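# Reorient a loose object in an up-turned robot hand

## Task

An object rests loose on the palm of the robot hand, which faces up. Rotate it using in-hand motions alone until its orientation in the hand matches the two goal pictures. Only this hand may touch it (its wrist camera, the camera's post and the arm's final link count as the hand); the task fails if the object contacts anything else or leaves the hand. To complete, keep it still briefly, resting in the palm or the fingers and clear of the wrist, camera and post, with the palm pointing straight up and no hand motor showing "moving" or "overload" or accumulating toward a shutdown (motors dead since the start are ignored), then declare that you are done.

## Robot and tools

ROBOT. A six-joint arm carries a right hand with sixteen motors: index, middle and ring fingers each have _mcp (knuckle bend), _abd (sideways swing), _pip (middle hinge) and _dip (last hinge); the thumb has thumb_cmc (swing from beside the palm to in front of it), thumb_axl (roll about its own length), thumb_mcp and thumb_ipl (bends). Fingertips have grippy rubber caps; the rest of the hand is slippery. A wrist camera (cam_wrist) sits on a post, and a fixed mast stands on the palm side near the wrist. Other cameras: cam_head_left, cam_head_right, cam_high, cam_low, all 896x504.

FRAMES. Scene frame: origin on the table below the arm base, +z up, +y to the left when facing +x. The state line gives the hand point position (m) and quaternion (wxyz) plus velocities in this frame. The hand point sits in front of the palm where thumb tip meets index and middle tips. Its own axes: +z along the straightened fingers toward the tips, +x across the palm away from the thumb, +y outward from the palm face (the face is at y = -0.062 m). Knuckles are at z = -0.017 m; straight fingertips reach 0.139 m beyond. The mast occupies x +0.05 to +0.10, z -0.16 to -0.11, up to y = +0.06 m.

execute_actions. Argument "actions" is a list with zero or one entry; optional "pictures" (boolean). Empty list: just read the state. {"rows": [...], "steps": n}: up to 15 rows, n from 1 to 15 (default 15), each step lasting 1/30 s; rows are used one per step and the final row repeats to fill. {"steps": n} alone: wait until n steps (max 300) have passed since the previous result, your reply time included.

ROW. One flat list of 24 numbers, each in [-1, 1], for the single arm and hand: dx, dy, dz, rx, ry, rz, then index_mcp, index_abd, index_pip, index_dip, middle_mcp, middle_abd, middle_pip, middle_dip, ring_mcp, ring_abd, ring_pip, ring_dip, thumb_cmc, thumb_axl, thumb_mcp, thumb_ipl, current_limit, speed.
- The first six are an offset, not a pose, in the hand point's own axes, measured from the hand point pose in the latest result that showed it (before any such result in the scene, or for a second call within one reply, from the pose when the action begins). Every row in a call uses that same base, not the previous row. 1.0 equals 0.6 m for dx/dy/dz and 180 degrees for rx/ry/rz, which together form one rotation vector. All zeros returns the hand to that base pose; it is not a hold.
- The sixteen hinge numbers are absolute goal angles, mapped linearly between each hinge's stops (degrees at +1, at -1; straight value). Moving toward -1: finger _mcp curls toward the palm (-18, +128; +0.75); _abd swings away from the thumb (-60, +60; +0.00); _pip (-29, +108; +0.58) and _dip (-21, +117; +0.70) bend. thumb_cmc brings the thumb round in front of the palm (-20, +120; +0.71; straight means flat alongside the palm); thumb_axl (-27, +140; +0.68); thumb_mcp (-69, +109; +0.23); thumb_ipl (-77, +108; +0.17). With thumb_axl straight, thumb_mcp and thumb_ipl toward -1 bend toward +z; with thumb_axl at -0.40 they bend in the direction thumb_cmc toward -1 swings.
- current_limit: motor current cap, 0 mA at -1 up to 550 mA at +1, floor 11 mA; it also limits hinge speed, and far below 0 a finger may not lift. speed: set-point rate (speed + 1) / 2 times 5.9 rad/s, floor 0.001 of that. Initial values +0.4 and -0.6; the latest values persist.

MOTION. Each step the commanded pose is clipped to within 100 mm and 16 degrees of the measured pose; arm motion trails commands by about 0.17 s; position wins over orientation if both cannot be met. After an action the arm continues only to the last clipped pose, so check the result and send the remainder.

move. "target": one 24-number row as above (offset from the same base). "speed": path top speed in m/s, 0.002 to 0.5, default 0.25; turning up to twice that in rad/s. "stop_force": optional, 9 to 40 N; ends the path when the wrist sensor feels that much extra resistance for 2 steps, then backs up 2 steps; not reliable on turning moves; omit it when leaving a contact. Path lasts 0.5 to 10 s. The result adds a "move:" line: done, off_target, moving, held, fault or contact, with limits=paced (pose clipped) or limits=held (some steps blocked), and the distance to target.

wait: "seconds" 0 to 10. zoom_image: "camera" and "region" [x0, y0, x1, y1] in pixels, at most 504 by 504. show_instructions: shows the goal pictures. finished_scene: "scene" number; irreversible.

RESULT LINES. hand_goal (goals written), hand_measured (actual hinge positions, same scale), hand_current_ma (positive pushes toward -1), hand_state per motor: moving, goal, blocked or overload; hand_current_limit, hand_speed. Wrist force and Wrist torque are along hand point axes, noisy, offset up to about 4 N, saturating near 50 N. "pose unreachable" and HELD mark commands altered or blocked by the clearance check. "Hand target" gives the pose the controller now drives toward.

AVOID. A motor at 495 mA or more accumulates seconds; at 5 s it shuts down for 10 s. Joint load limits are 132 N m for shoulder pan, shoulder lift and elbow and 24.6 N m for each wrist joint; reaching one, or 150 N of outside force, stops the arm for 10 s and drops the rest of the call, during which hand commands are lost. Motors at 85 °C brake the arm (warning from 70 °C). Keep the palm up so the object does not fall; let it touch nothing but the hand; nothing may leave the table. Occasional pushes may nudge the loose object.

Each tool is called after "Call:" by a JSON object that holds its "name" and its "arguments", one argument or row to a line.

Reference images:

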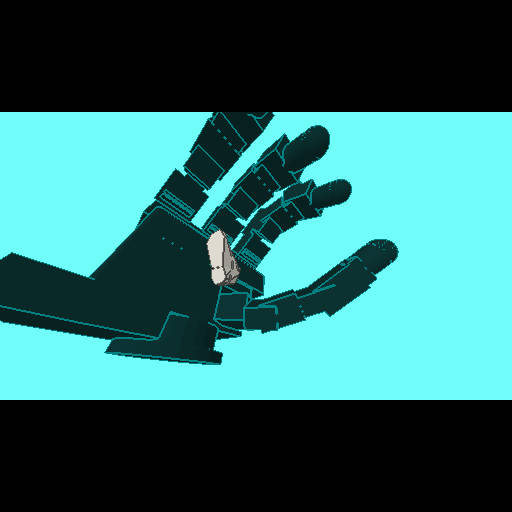

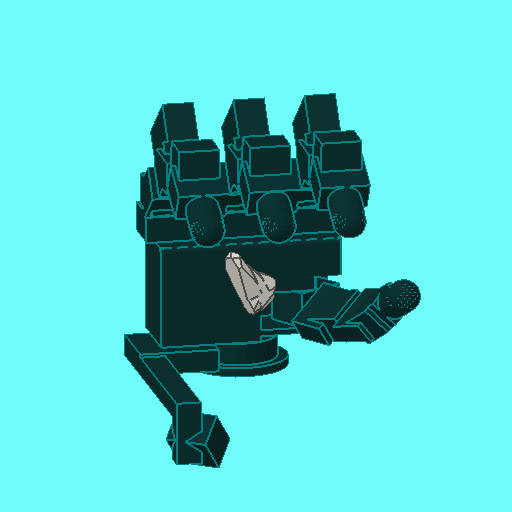

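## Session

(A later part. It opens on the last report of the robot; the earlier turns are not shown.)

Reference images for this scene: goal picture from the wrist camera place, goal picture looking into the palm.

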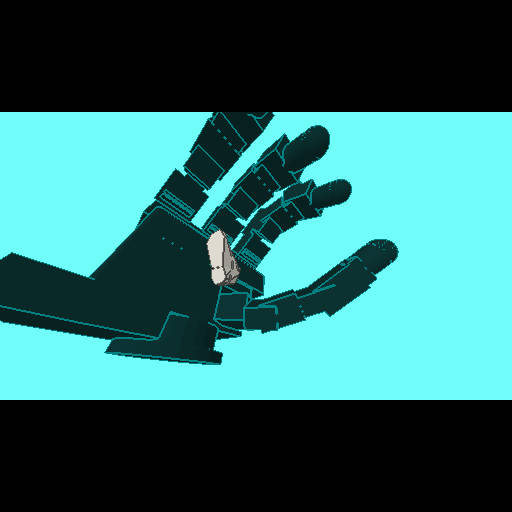

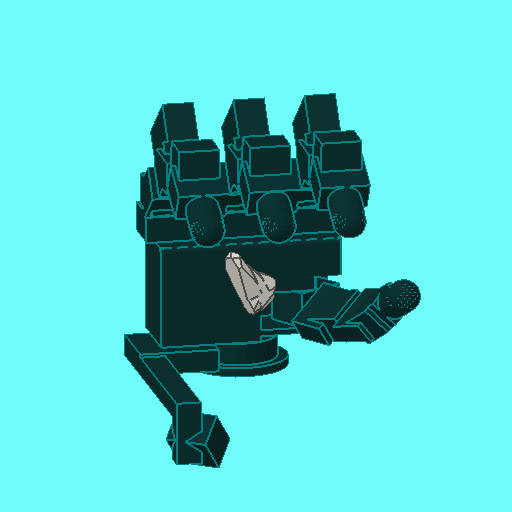

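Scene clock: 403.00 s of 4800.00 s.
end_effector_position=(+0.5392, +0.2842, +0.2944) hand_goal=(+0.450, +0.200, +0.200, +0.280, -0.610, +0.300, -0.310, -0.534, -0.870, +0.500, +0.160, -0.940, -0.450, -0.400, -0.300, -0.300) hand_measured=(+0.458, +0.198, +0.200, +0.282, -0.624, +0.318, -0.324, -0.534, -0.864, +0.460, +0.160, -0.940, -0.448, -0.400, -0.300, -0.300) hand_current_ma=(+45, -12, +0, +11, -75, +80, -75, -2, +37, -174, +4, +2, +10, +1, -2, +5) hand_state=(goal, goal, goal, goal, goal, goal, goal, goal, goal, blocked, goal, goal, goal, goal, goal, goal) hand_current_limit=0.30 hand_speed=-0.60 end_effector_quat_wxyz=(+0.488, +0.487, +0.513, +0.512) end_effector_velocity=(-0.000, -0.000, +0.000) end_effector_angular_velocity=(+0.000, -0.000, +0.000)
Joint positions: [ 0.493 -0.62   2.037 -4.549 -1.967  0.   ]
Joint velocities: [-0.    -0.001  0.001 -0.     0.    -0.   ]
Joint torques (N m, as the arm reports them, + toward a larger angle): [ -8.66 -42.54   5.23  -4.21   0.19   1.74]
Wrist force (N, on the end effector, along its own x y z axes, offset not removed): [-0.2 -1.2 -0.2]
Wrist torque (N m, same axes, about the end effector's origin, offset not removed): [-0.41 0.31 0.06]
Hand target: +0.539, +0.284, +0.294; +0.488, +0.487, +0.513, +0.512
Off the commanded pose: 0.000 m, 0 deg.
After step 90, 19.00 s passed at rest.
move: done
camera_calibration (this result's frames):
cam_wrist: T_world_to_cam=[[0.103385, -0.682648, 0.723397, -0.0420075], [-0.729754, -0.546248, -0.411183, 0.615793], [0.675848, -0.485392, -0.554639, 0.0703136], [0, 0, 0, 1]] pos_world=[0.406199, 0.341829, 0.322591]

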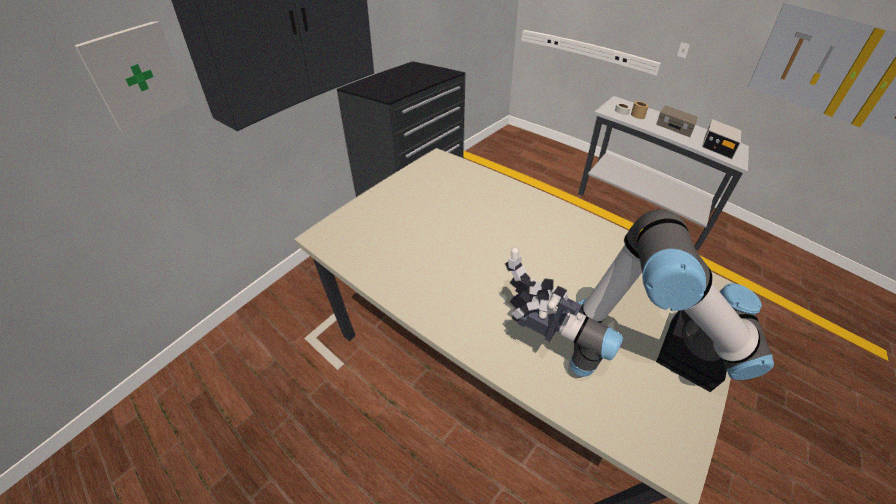

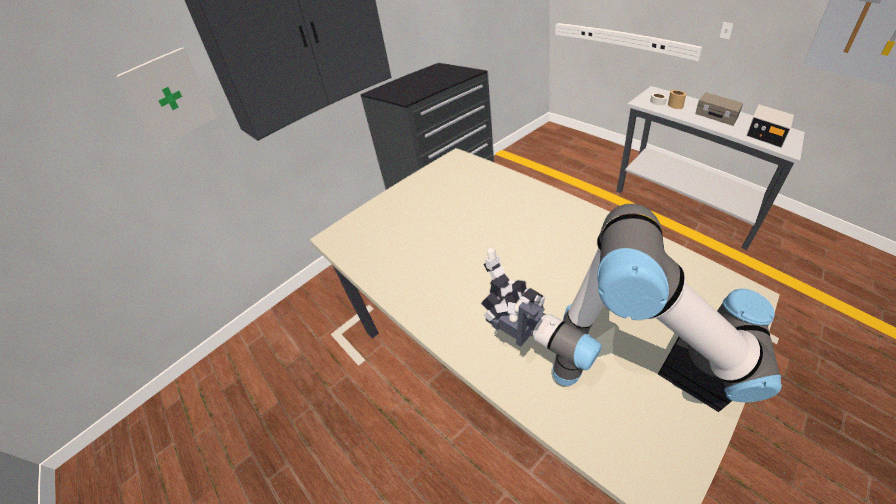

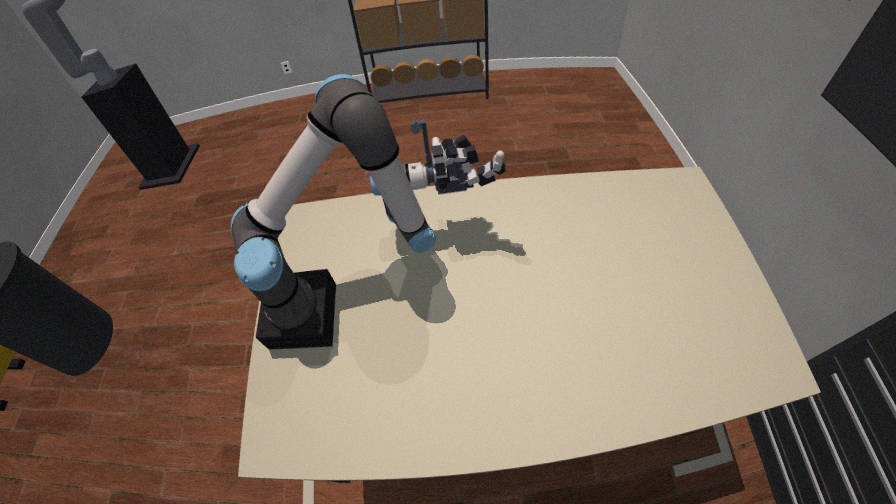

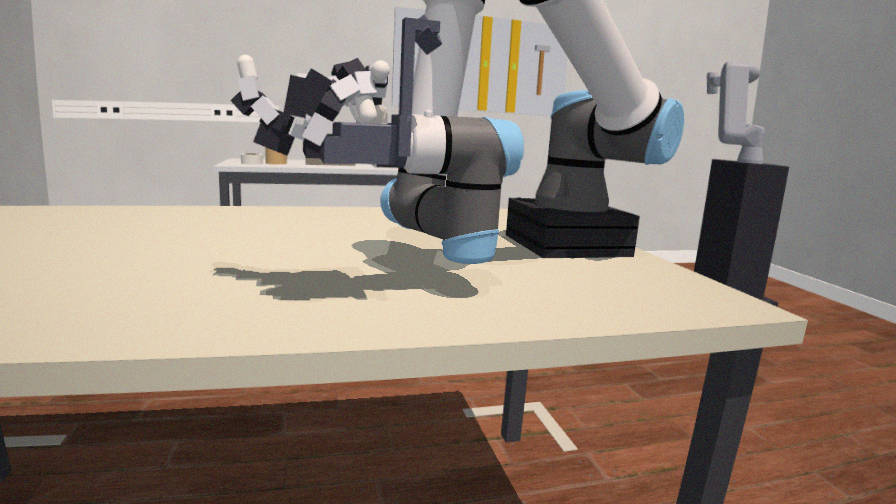

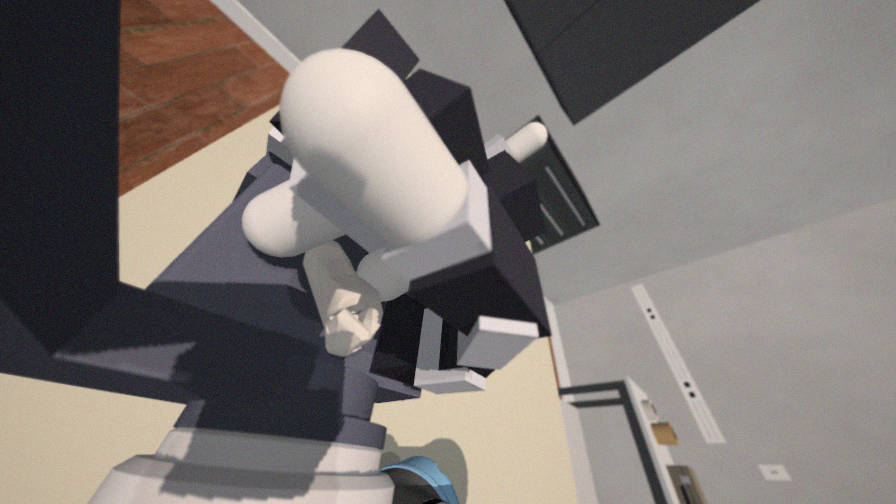

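Call:
{"name": "move", "arguments": {
  "target": [0,0,0,0,0,0,0.45,0.2,0.2,0.28,-0.61,0.3,-0.31,-0.535,-0.87,0.44,0.16,-0.94,-0.45,-0.5,-0.33,-0.72,0.3,-0.7]
}}

Call:
{"name": "zoom_image", "arguments": {
  "camera": "cam_low",
  "region": [270,50,420,170]
}}

Scene clock: 414.37 s of 4800.00 s.
end_effector_position=(+0.5392, +0.2842, +0.2944) hand_goal=(+0.450, +0.200, +0.200, +0.280, -0.610, +0.300, -0.310, -0.534, -0.870, +0.440, +0.160, -0.940, -0.450, -0.500, -0.330, -0.720) hand_measured=(+0.458, +0.198, +0.200, +0.282, -0.620, +0.308, -0.320, -0.534, -0.864, +0.442, +0.160, -0.940, -0.452, -0.498, -0.332, -0.720) hand_current_ma=(+45, -12, +0, +11, -55, +33, -48, -2, +32, +9, +4, +2, -10, +14, -15, +5) hand_state=(goal, goal, goal, goal, goal, goal, goal, goal, goal, goal, goal, goal, goal, goal, goal, goal) hand_current_limit=0.30 hand_speed=-0.70 end_effector_quat_wxyz=(+0.488, +0.487, +0.513, +0.512) end_effector_velocity=(-0.000, -0.000, +0.000) end_effector_angular_velocity=(+0.000, -0.000, -0.000)
Joint positions: [ 0.493 -0.62   2.037 -4.549 -1.967  0.   ]
Joint velocities: [-0.    -0.001  0.001 -0.001 -0.     0.   ]
Joint torques (N m, as the arm reports them, + toward a larger angle): [ -8.26 -41.91   5.04  -4.22   0.14   1.69]
Wrist force (N, on the end effector, along its own x y z axes, offset not removed): [-0.4 2.5 -1.1]
Wrist torque (N m, same axes, about the end effector's origin, offset not removed): [0.17 0.13 0.30]
Hand target: +0.539, +0.284, +0.294; +0.488, +0.487, +0.513, +0.512
Off the commanded pose: 0.000 m, 0 deg.
After step 90, 7.33 s passed at rest.
move: done
camera_calibration (this result's frames):
cam_wrist: T_world_to_cam=[[0.103385, -0.682648, 0.723397, -0.0420075], [-0.729754, -0.546248, -0.411184, 0.615793], [0.675848, -0.485392, -0.554639, 0.0703135], [0, 0, 0, 1]] pos_world=[0.406199, 0.341829, 0.322591]

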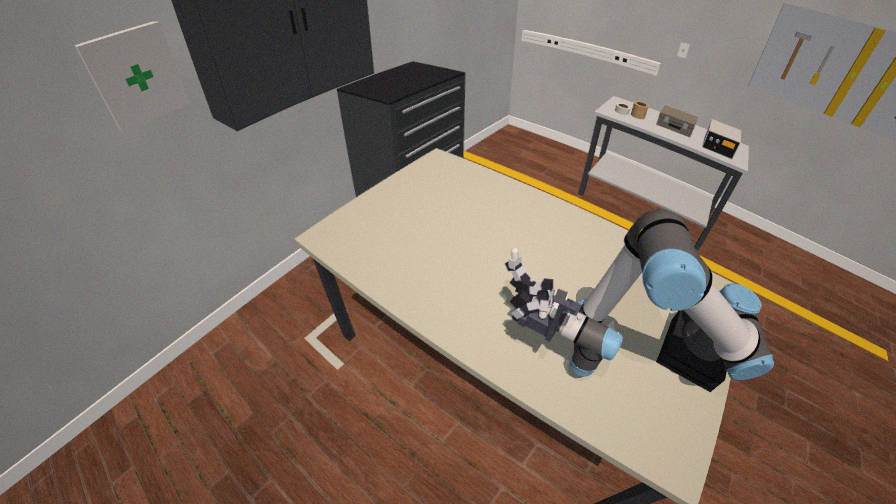

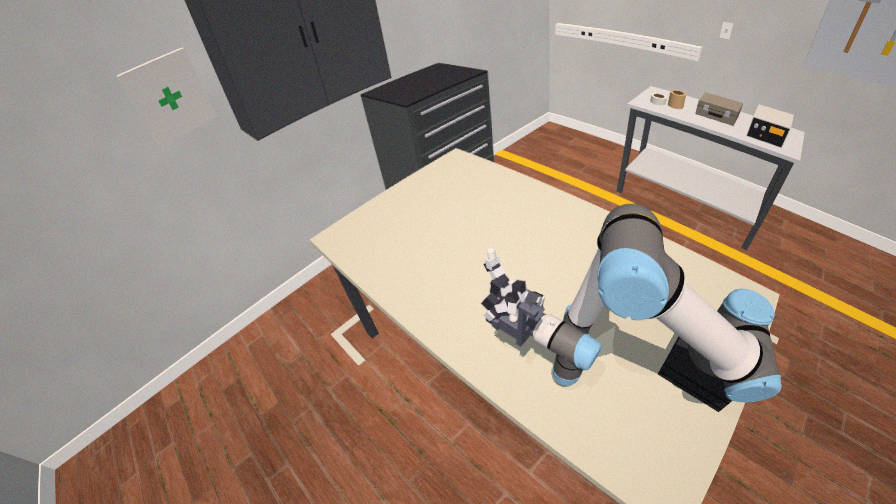

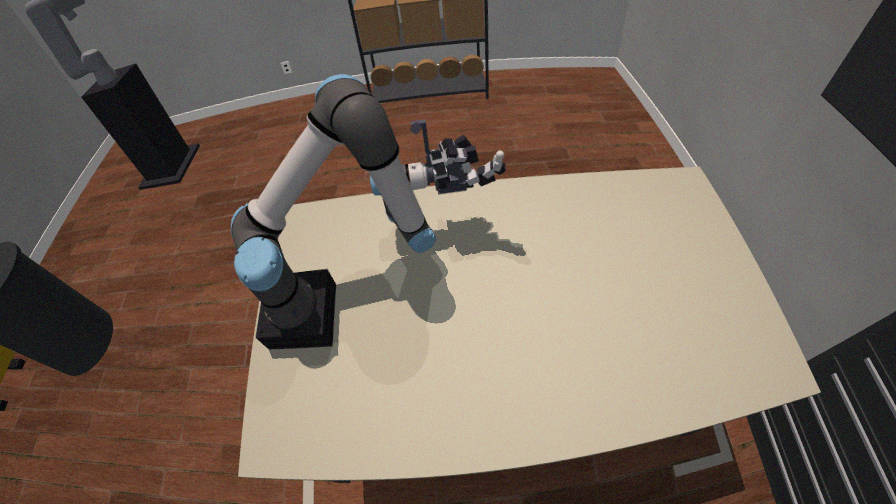

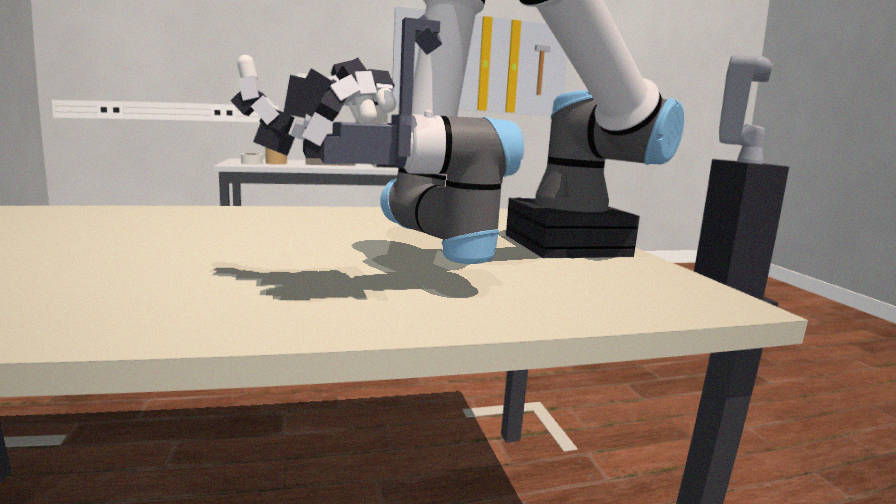

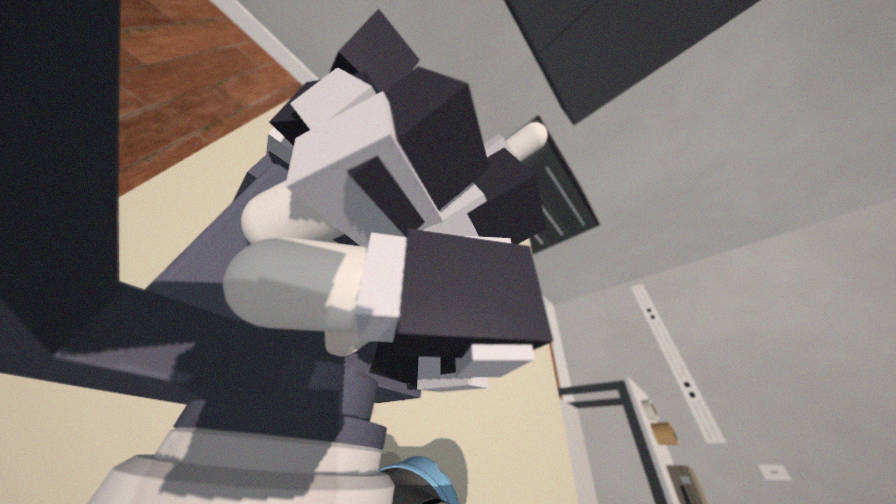

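Region (270, 50, 420, 170) of cam_low's 896x504 image, scaled by 3.360, with more detail than that image has; it fills the top 403 rows of this view, and the rest is white.

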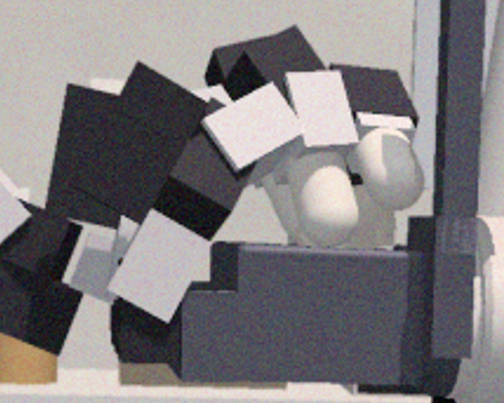

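Call:
{"name": "move", "arguments": {
  "target": [0,0,0,0,0,0,0.45,0.2,0.2,0.28,-0.61,0.3,-0.31,-0.535,-0.87,0.44,0.16,-0.94,-0.45,-0.48,-0.25,-0.88,0.3,-0.85]
}}

Call:
{"name": "zoom_image", "arguments": {
  "camera": "cam_low",
  "region": [270,50,420,170]
}}

Scene clock: 421.90 s of 4800.00 s.
end_effector_position=(+0.5392, +0.2842, +0.2944) hand_goal=(+0.450, +0.200, +0.200, +0.280, -0.610, +0.300, -0.310, -0.534, -0.870, +0.440, +0.160, -0.940, -0.450, -0.480, -0.250, -0.880) hand_measured=(+0.458, +0.198, +0.200, +0.282, -0.618, +0.306, -0.320, -0.536, -0.864, +0.442, +0.160, -0.940, -0.448, -0.482, -0.246, -0.858) hand_current_ma=(+45, -12, +0, +11, -44, +24, -48, -15, +32, +6, +4, +2, +6, -17, +28, +144) hand_state=(goal, goal, goal, goal, goal, goal, goal, goal, goal, goal, goal, goal, goal, goal, goal, blocked) hand_current_limit=0.30 hand_speed=-0.85 end_effector_quat_wxyz=(+0.488, +0.487, +0.513, +0.512) end_effector_velocity=(+0.000, -0.000, -0.000) end_effector_angular_velocity=(-0.001, +0.001, +0.000)
Joint positions: [ 0.493 -0.62   2.037 -4.549 -1.967  0.   ]
Joint velocities: [-0.    -0.     0.001  0.001  0.     0.   ]
Joint torques (N m, as the arm reports them, + toward a larger angle): [ -8.14 -41.97   5.43  -4.24   0.14   1.71]
Wrist force (N, on the end effector, along its own x y z axes, offset not removed): [1.0 -0.2 -1.9]
Wrist torque (N m, same axes, about the end effector's origin, offset not removed): [-0.06 -0.01 0.32]
Hand target: +0.539, +0.284, +0.294; +0.488, +0.487, +0.513, +0.512
Off the commanded pose: 0.000 m, 0 deg.
After step 90, 3.73 s passed at rest.
move: done
camera_calibration (this result's frames):
cam_wrist: T_world_to_cam=[[0.103385, -0.682648, 0.723397, -0.0420075], [-0.729754, -0.546248, -0.411183, 0.615793], [0.675848, -0.485392, -0.554639, 0.0703136], [0, 0, 0, 1]] pos_world=[0.406199, 0.341829, 0.322591]

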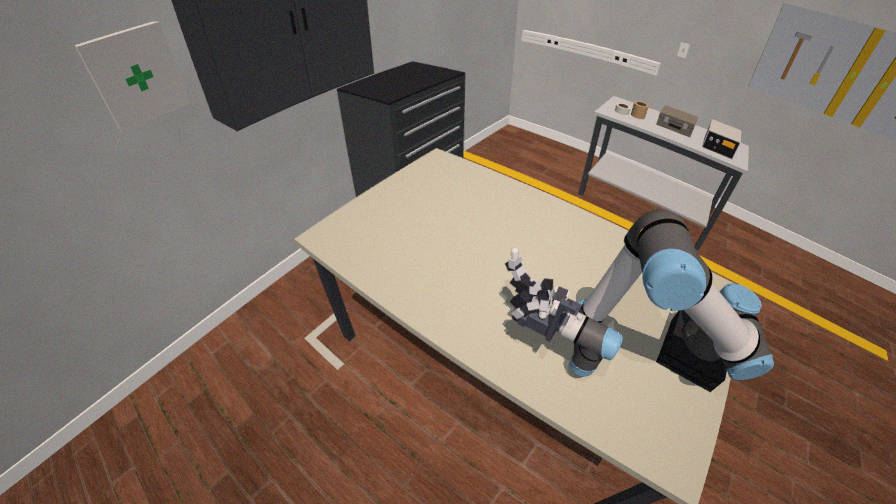

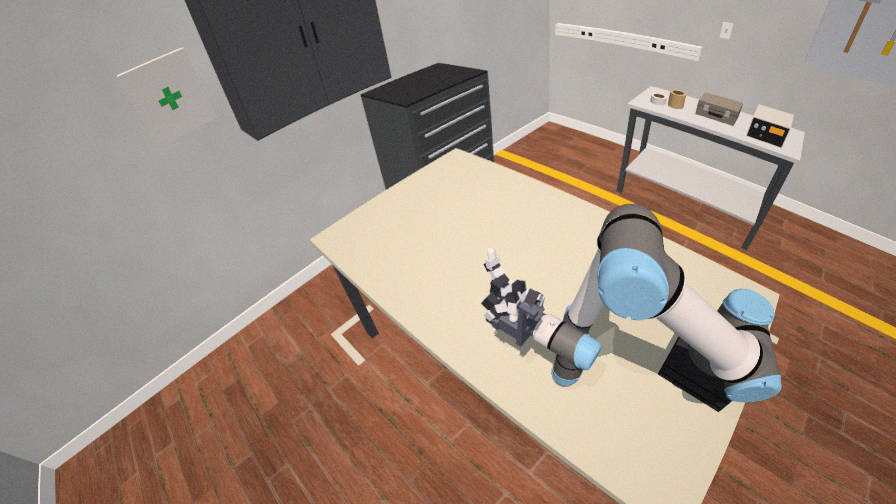

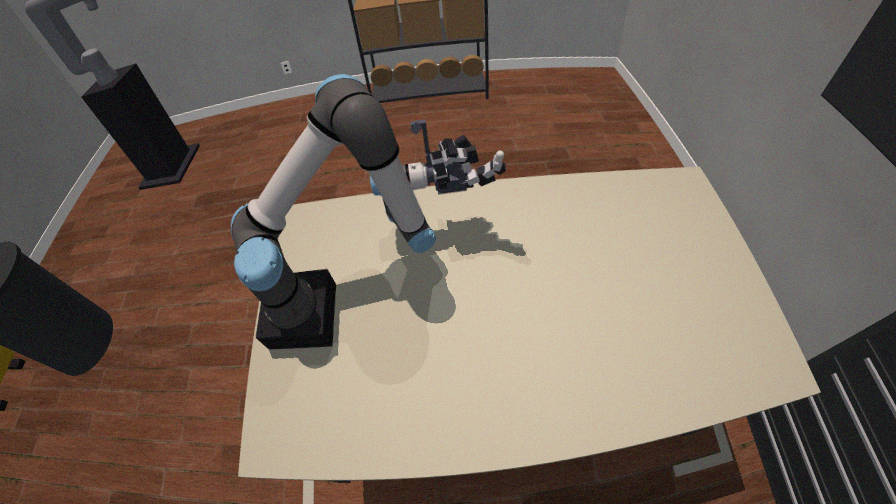

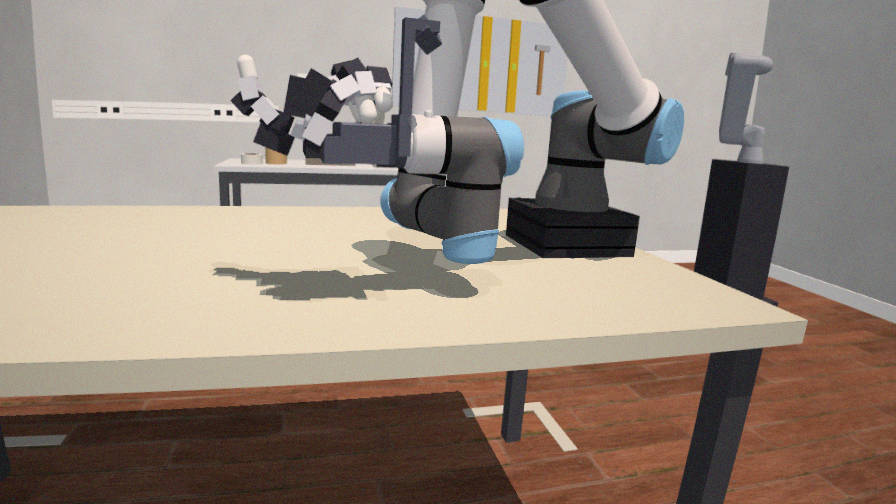

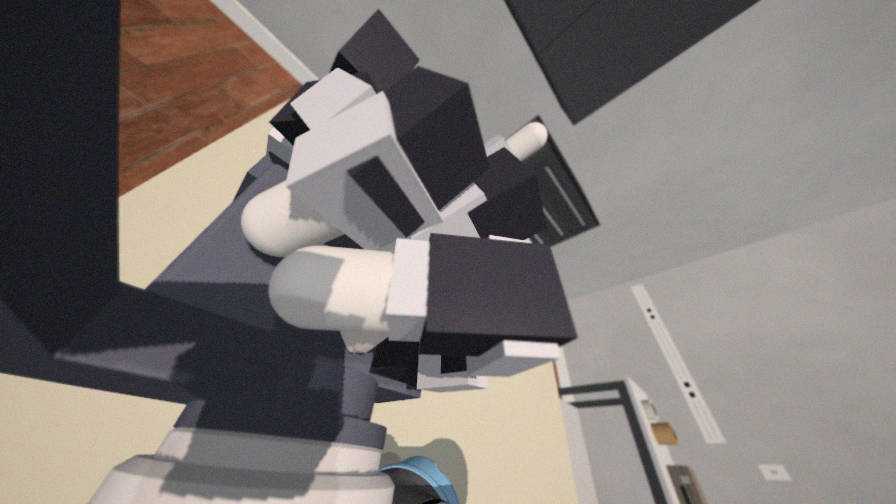

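Region (270, 50, 420, 170) of cam_low's 896x504 image, scaled by 3.360, with more detail than that image has; it fills the top 403 rows of this view, and the rest is white.

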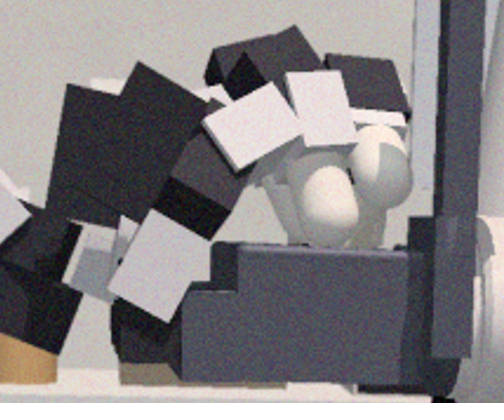

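Call:
{"name": "move", "arguments": {
  "target": [0,0,0,0,0,0,0.45,0.2,0.2,0.28,-0.61,0.3,-0.31,-0.535,-0.87,0.44,0.16,-0.94,-0.36,-0.48,-0.25,-0.96,0.3,-0.88]
}}

Call:
{"name": "zoom_image", "arguments": {
  "camera": "cam_low",
  "region": [270,50,420,170]
}}

Scene clock: 424.70 s of 4800.00 s.
end_effector_position=(+0.5392, +0.2842, +0.2944) hand_goal=(+0.450, +0.200, +0.200, +0.280, -0.610, +0.300, -0.310, -0.534, -0.870, +0.440, +0.160, -0.940, -0.360, -0.480, -0.250, -0.960) hand_measured=(+0.458, +0.198, +0.200, +0.282, -0.618, +0.306, -0.320, -0.536, -0.864, +0.442, +0.160, -0.940, -0.364, -0.482, -0.250, -0.954) hand_current_ma=(+45, -12, +0, +11, -39, +24, -48, -15, +32, +5, +4, +2, -17, -16, -6, +44) hand_state=(goal, goal, goal, goal, goal, goal, goal, goal, goal, goal, goal, goal, goal, goal, goal, goal) hand_current_limit=0.30 hand_speed=-0.88 end_effector_quat_wxyz=(+0.488, +0.487, +0.513, +0.512) end_effector_velocity=(-0.000, -0.000, -0.000) end_effector_angular_velocity=(-0.001, +0.002, -0.000)
Joint positions: [ 0.493 -0.62   2.037 -4.549 -1.967  0.   ]
Joint velocities: [-0.    -0.     0.002 -0.     0.     0.   ]
Joint torques (N m, as the arm reports them, + toward a larger angle): [ -8.21 -42.22   5.2   -4.36   0.15   1.67]
Wrist force (N, on the end effector, along its own x y z axes, offset not removed): [-0.6 1.6 -1.4]
Wrist torque (N m, same axes, about the end effector's origin, offset not removed): [0.06 0.32 0.09]
Hand target: +0.539, +0.284, +0.294; +0.488, +0.487, +0.513, +0.512
Off the commanded pose: 0.000 m, 0 deg.
move: done
camera_calibration (this result's frames):
cam_wrist: T_world_to_cam=[[0.103385, -0.682648, 0.723397, -0.0420075], [-0.729754, -0.546248, -0.411183, 0.615793], [0.675848, -0.485392, -0.554639, 0.0703136], [0, 0, 0, 1]] pos_world=[0.406199, 0.341829, 0.322591]

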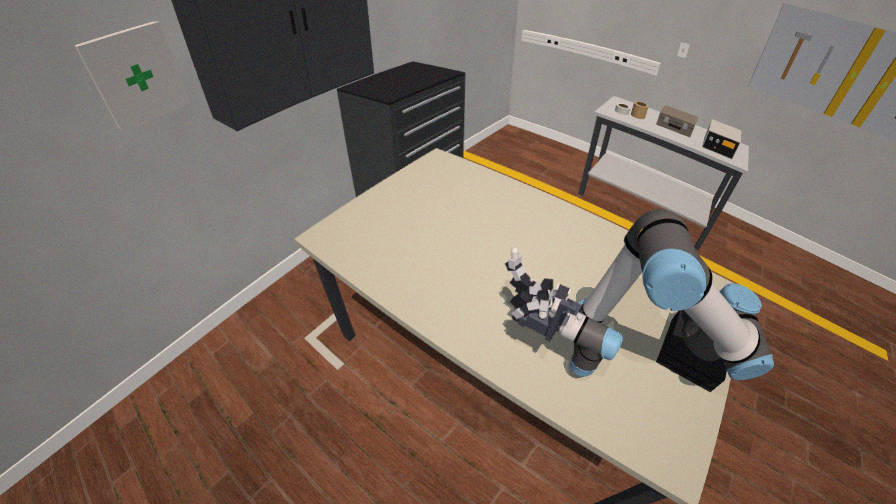

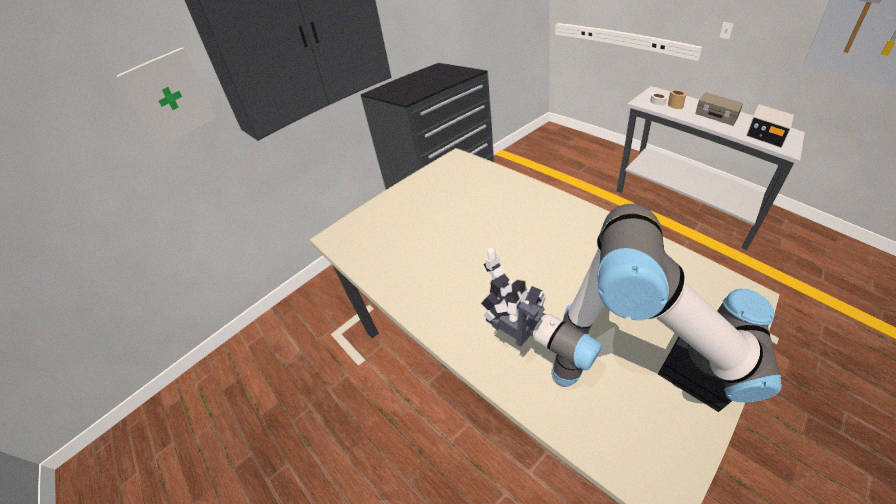

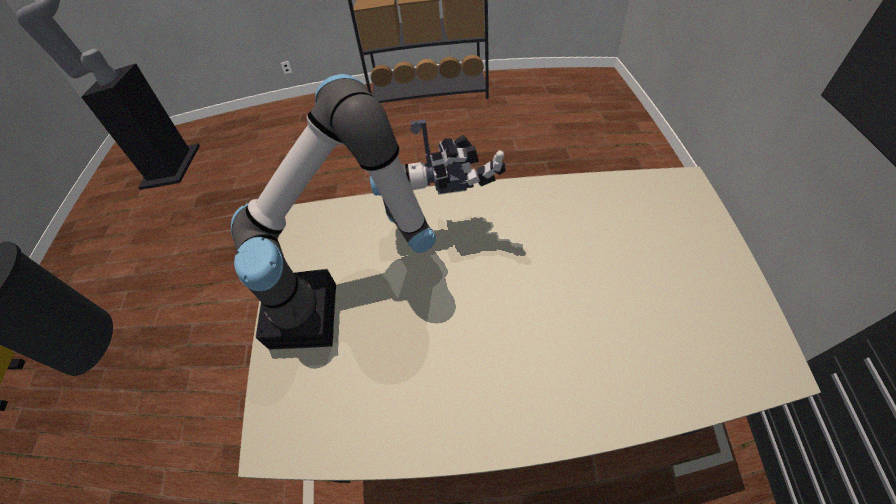

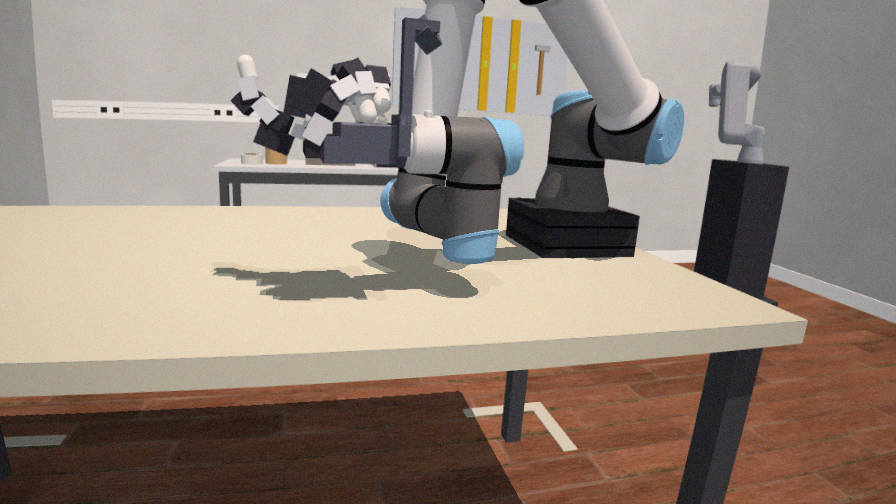

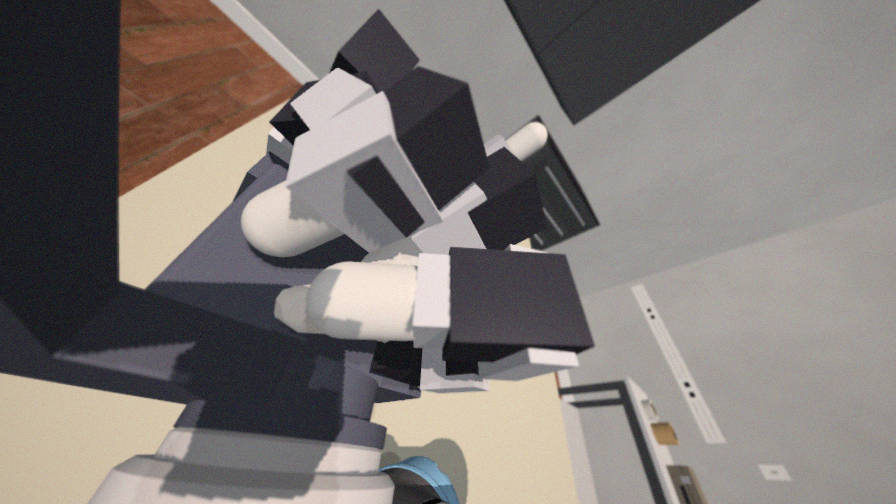

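Region (270, 50, 420, 170) of cam_low's 896x504 image, scaled by 3.360, with more detail than that image has; it fills the top 403 rows of this view, and the rest is white.

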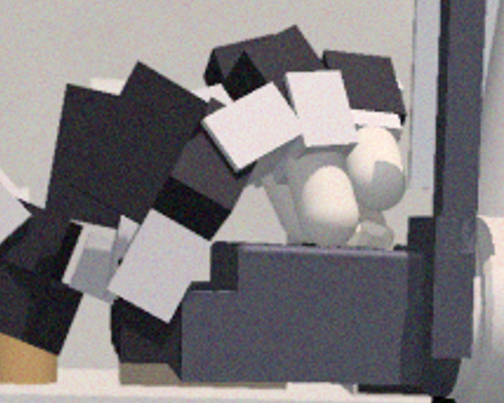

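Call:
{"name": "move", "arguments": {
  "target": [0,0,0,0,0,0,0.45,0.2,0.2,0.28,-0.61,0.3,-0.31,-0.535,-0.87,0.44,0.16,-0.94,-0.36,-0.48,0.15,-0.8,0.3,-0.8]
}}

Scene clock: 428.70 s of 4800.00 s.
end_effector_position=(+0.5392, +0.2842, +0.2944) hand_goal=(+0.450, +0.200, +0.200, +0.280, -0.610, +0.300, -0.310, -0.534, -0.870, +0.440, +0.160, -0.940, -0.360, -0.480, +0.150, -0.800) hand_measured=(+0.458, +0.198, +0.200, +0.282, -0.618, +0.306, -0.320, -0.536, -0.864, +0.442, +0.160, -0.940, -0.362, -0.482, +0.146, -0.806) hand_current_ma=(+45, -12, +0, +11, -39, +24, -48, -15, +32, +5, +4, +2, -13, -15, -29, -39) hand_state=(goal, goal, goal, goal, goal, goal, goal, goal, goal, goal, goal, goal, goal, goal, goal, goal) hand_current_limit=0.30 hand_speed=-0.80 end_effector_quat_wxyz=(+0.488, +0.487, +0.513, +0.512) end_effector_velocity=(-0.000, -0.000, -0.000) end_effector_angular_velocity=(-0.000, +0.000, -0.001)
Joint positions: [ 0.493 -0.62   2.037 -4.549 -1.967  0.   ]
Joint velocities: [-0.     0.     0.001 -0.001 -0.     0.   ]
Joint torques (N m, as the arm reports them, + toward a larger angle): [ -8.32 -41.72   4.88  -4.29   0.13   1.75]
Wrist force (N, on the end effector, along its own x y z axes, offset not removed): [-2.1 -1.1 -0.2]
Wrist torque (N m, same axes, about the end effector's origin, offset not removed): [-0.38 0.53 0.13]
Hand target: +0.539, +0.284, +0.294; +0.488, +0.487, +0.513, +0.512
Off the commanded pose: 0.000 m, 0 deg.
move: done
camera_calibration (this result's frames):
cam_wrist: T_world_to_cam=[[0.103385, -0.682648, 0.723397, -0.0420075], [-0.729754, -0.546248, -0.411184, 0.615793], [0.675848, -0.485392, -0.554639, 0.0703134], [0, 0, 0, 1]] pos_world=[0.406199, 0.341829, 0.322591]

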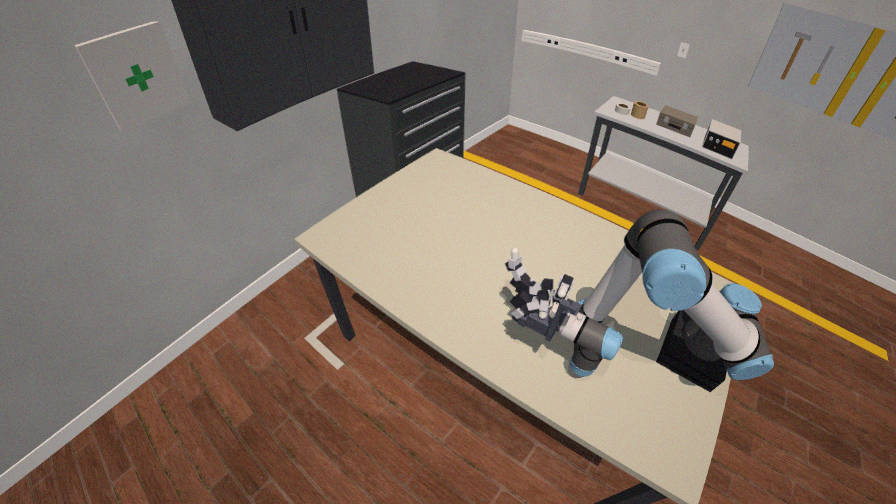

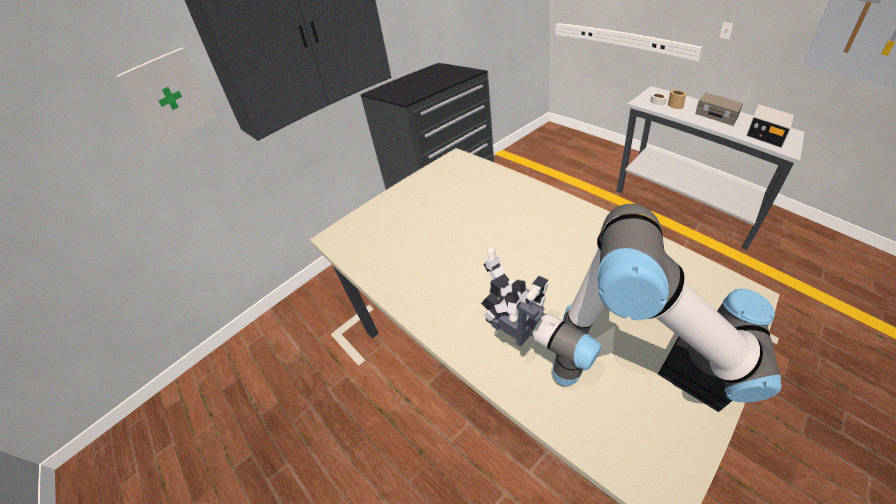

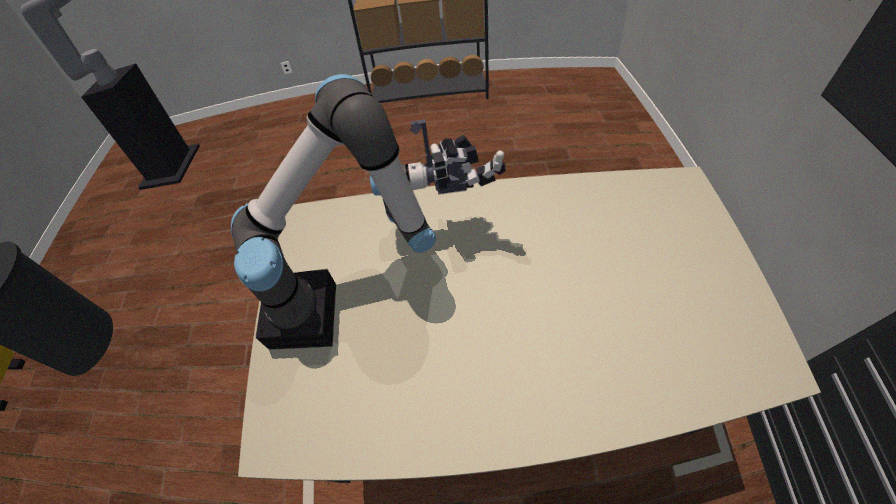

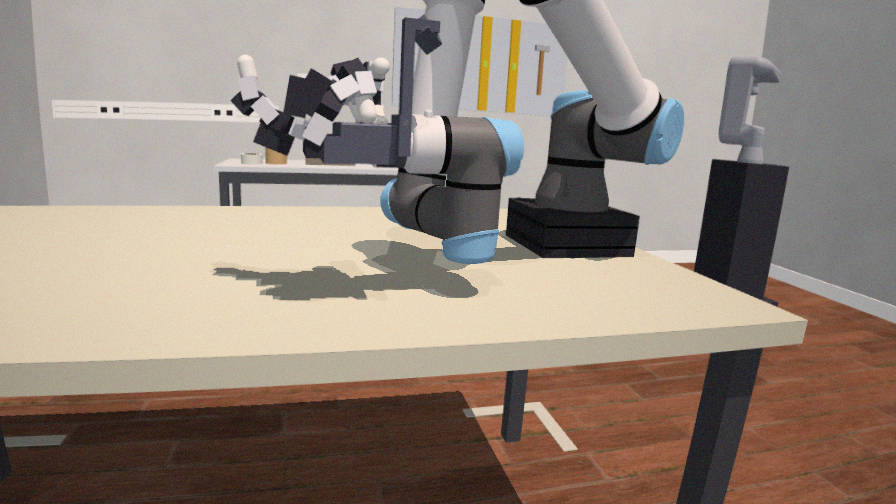

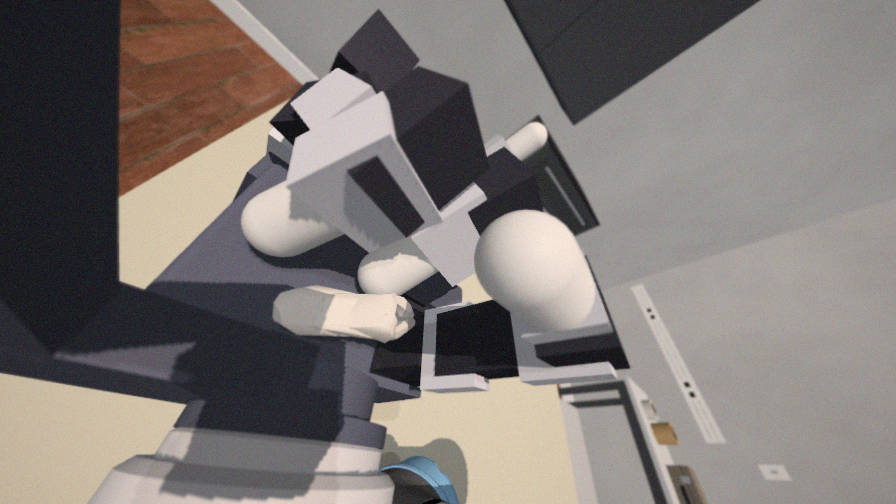

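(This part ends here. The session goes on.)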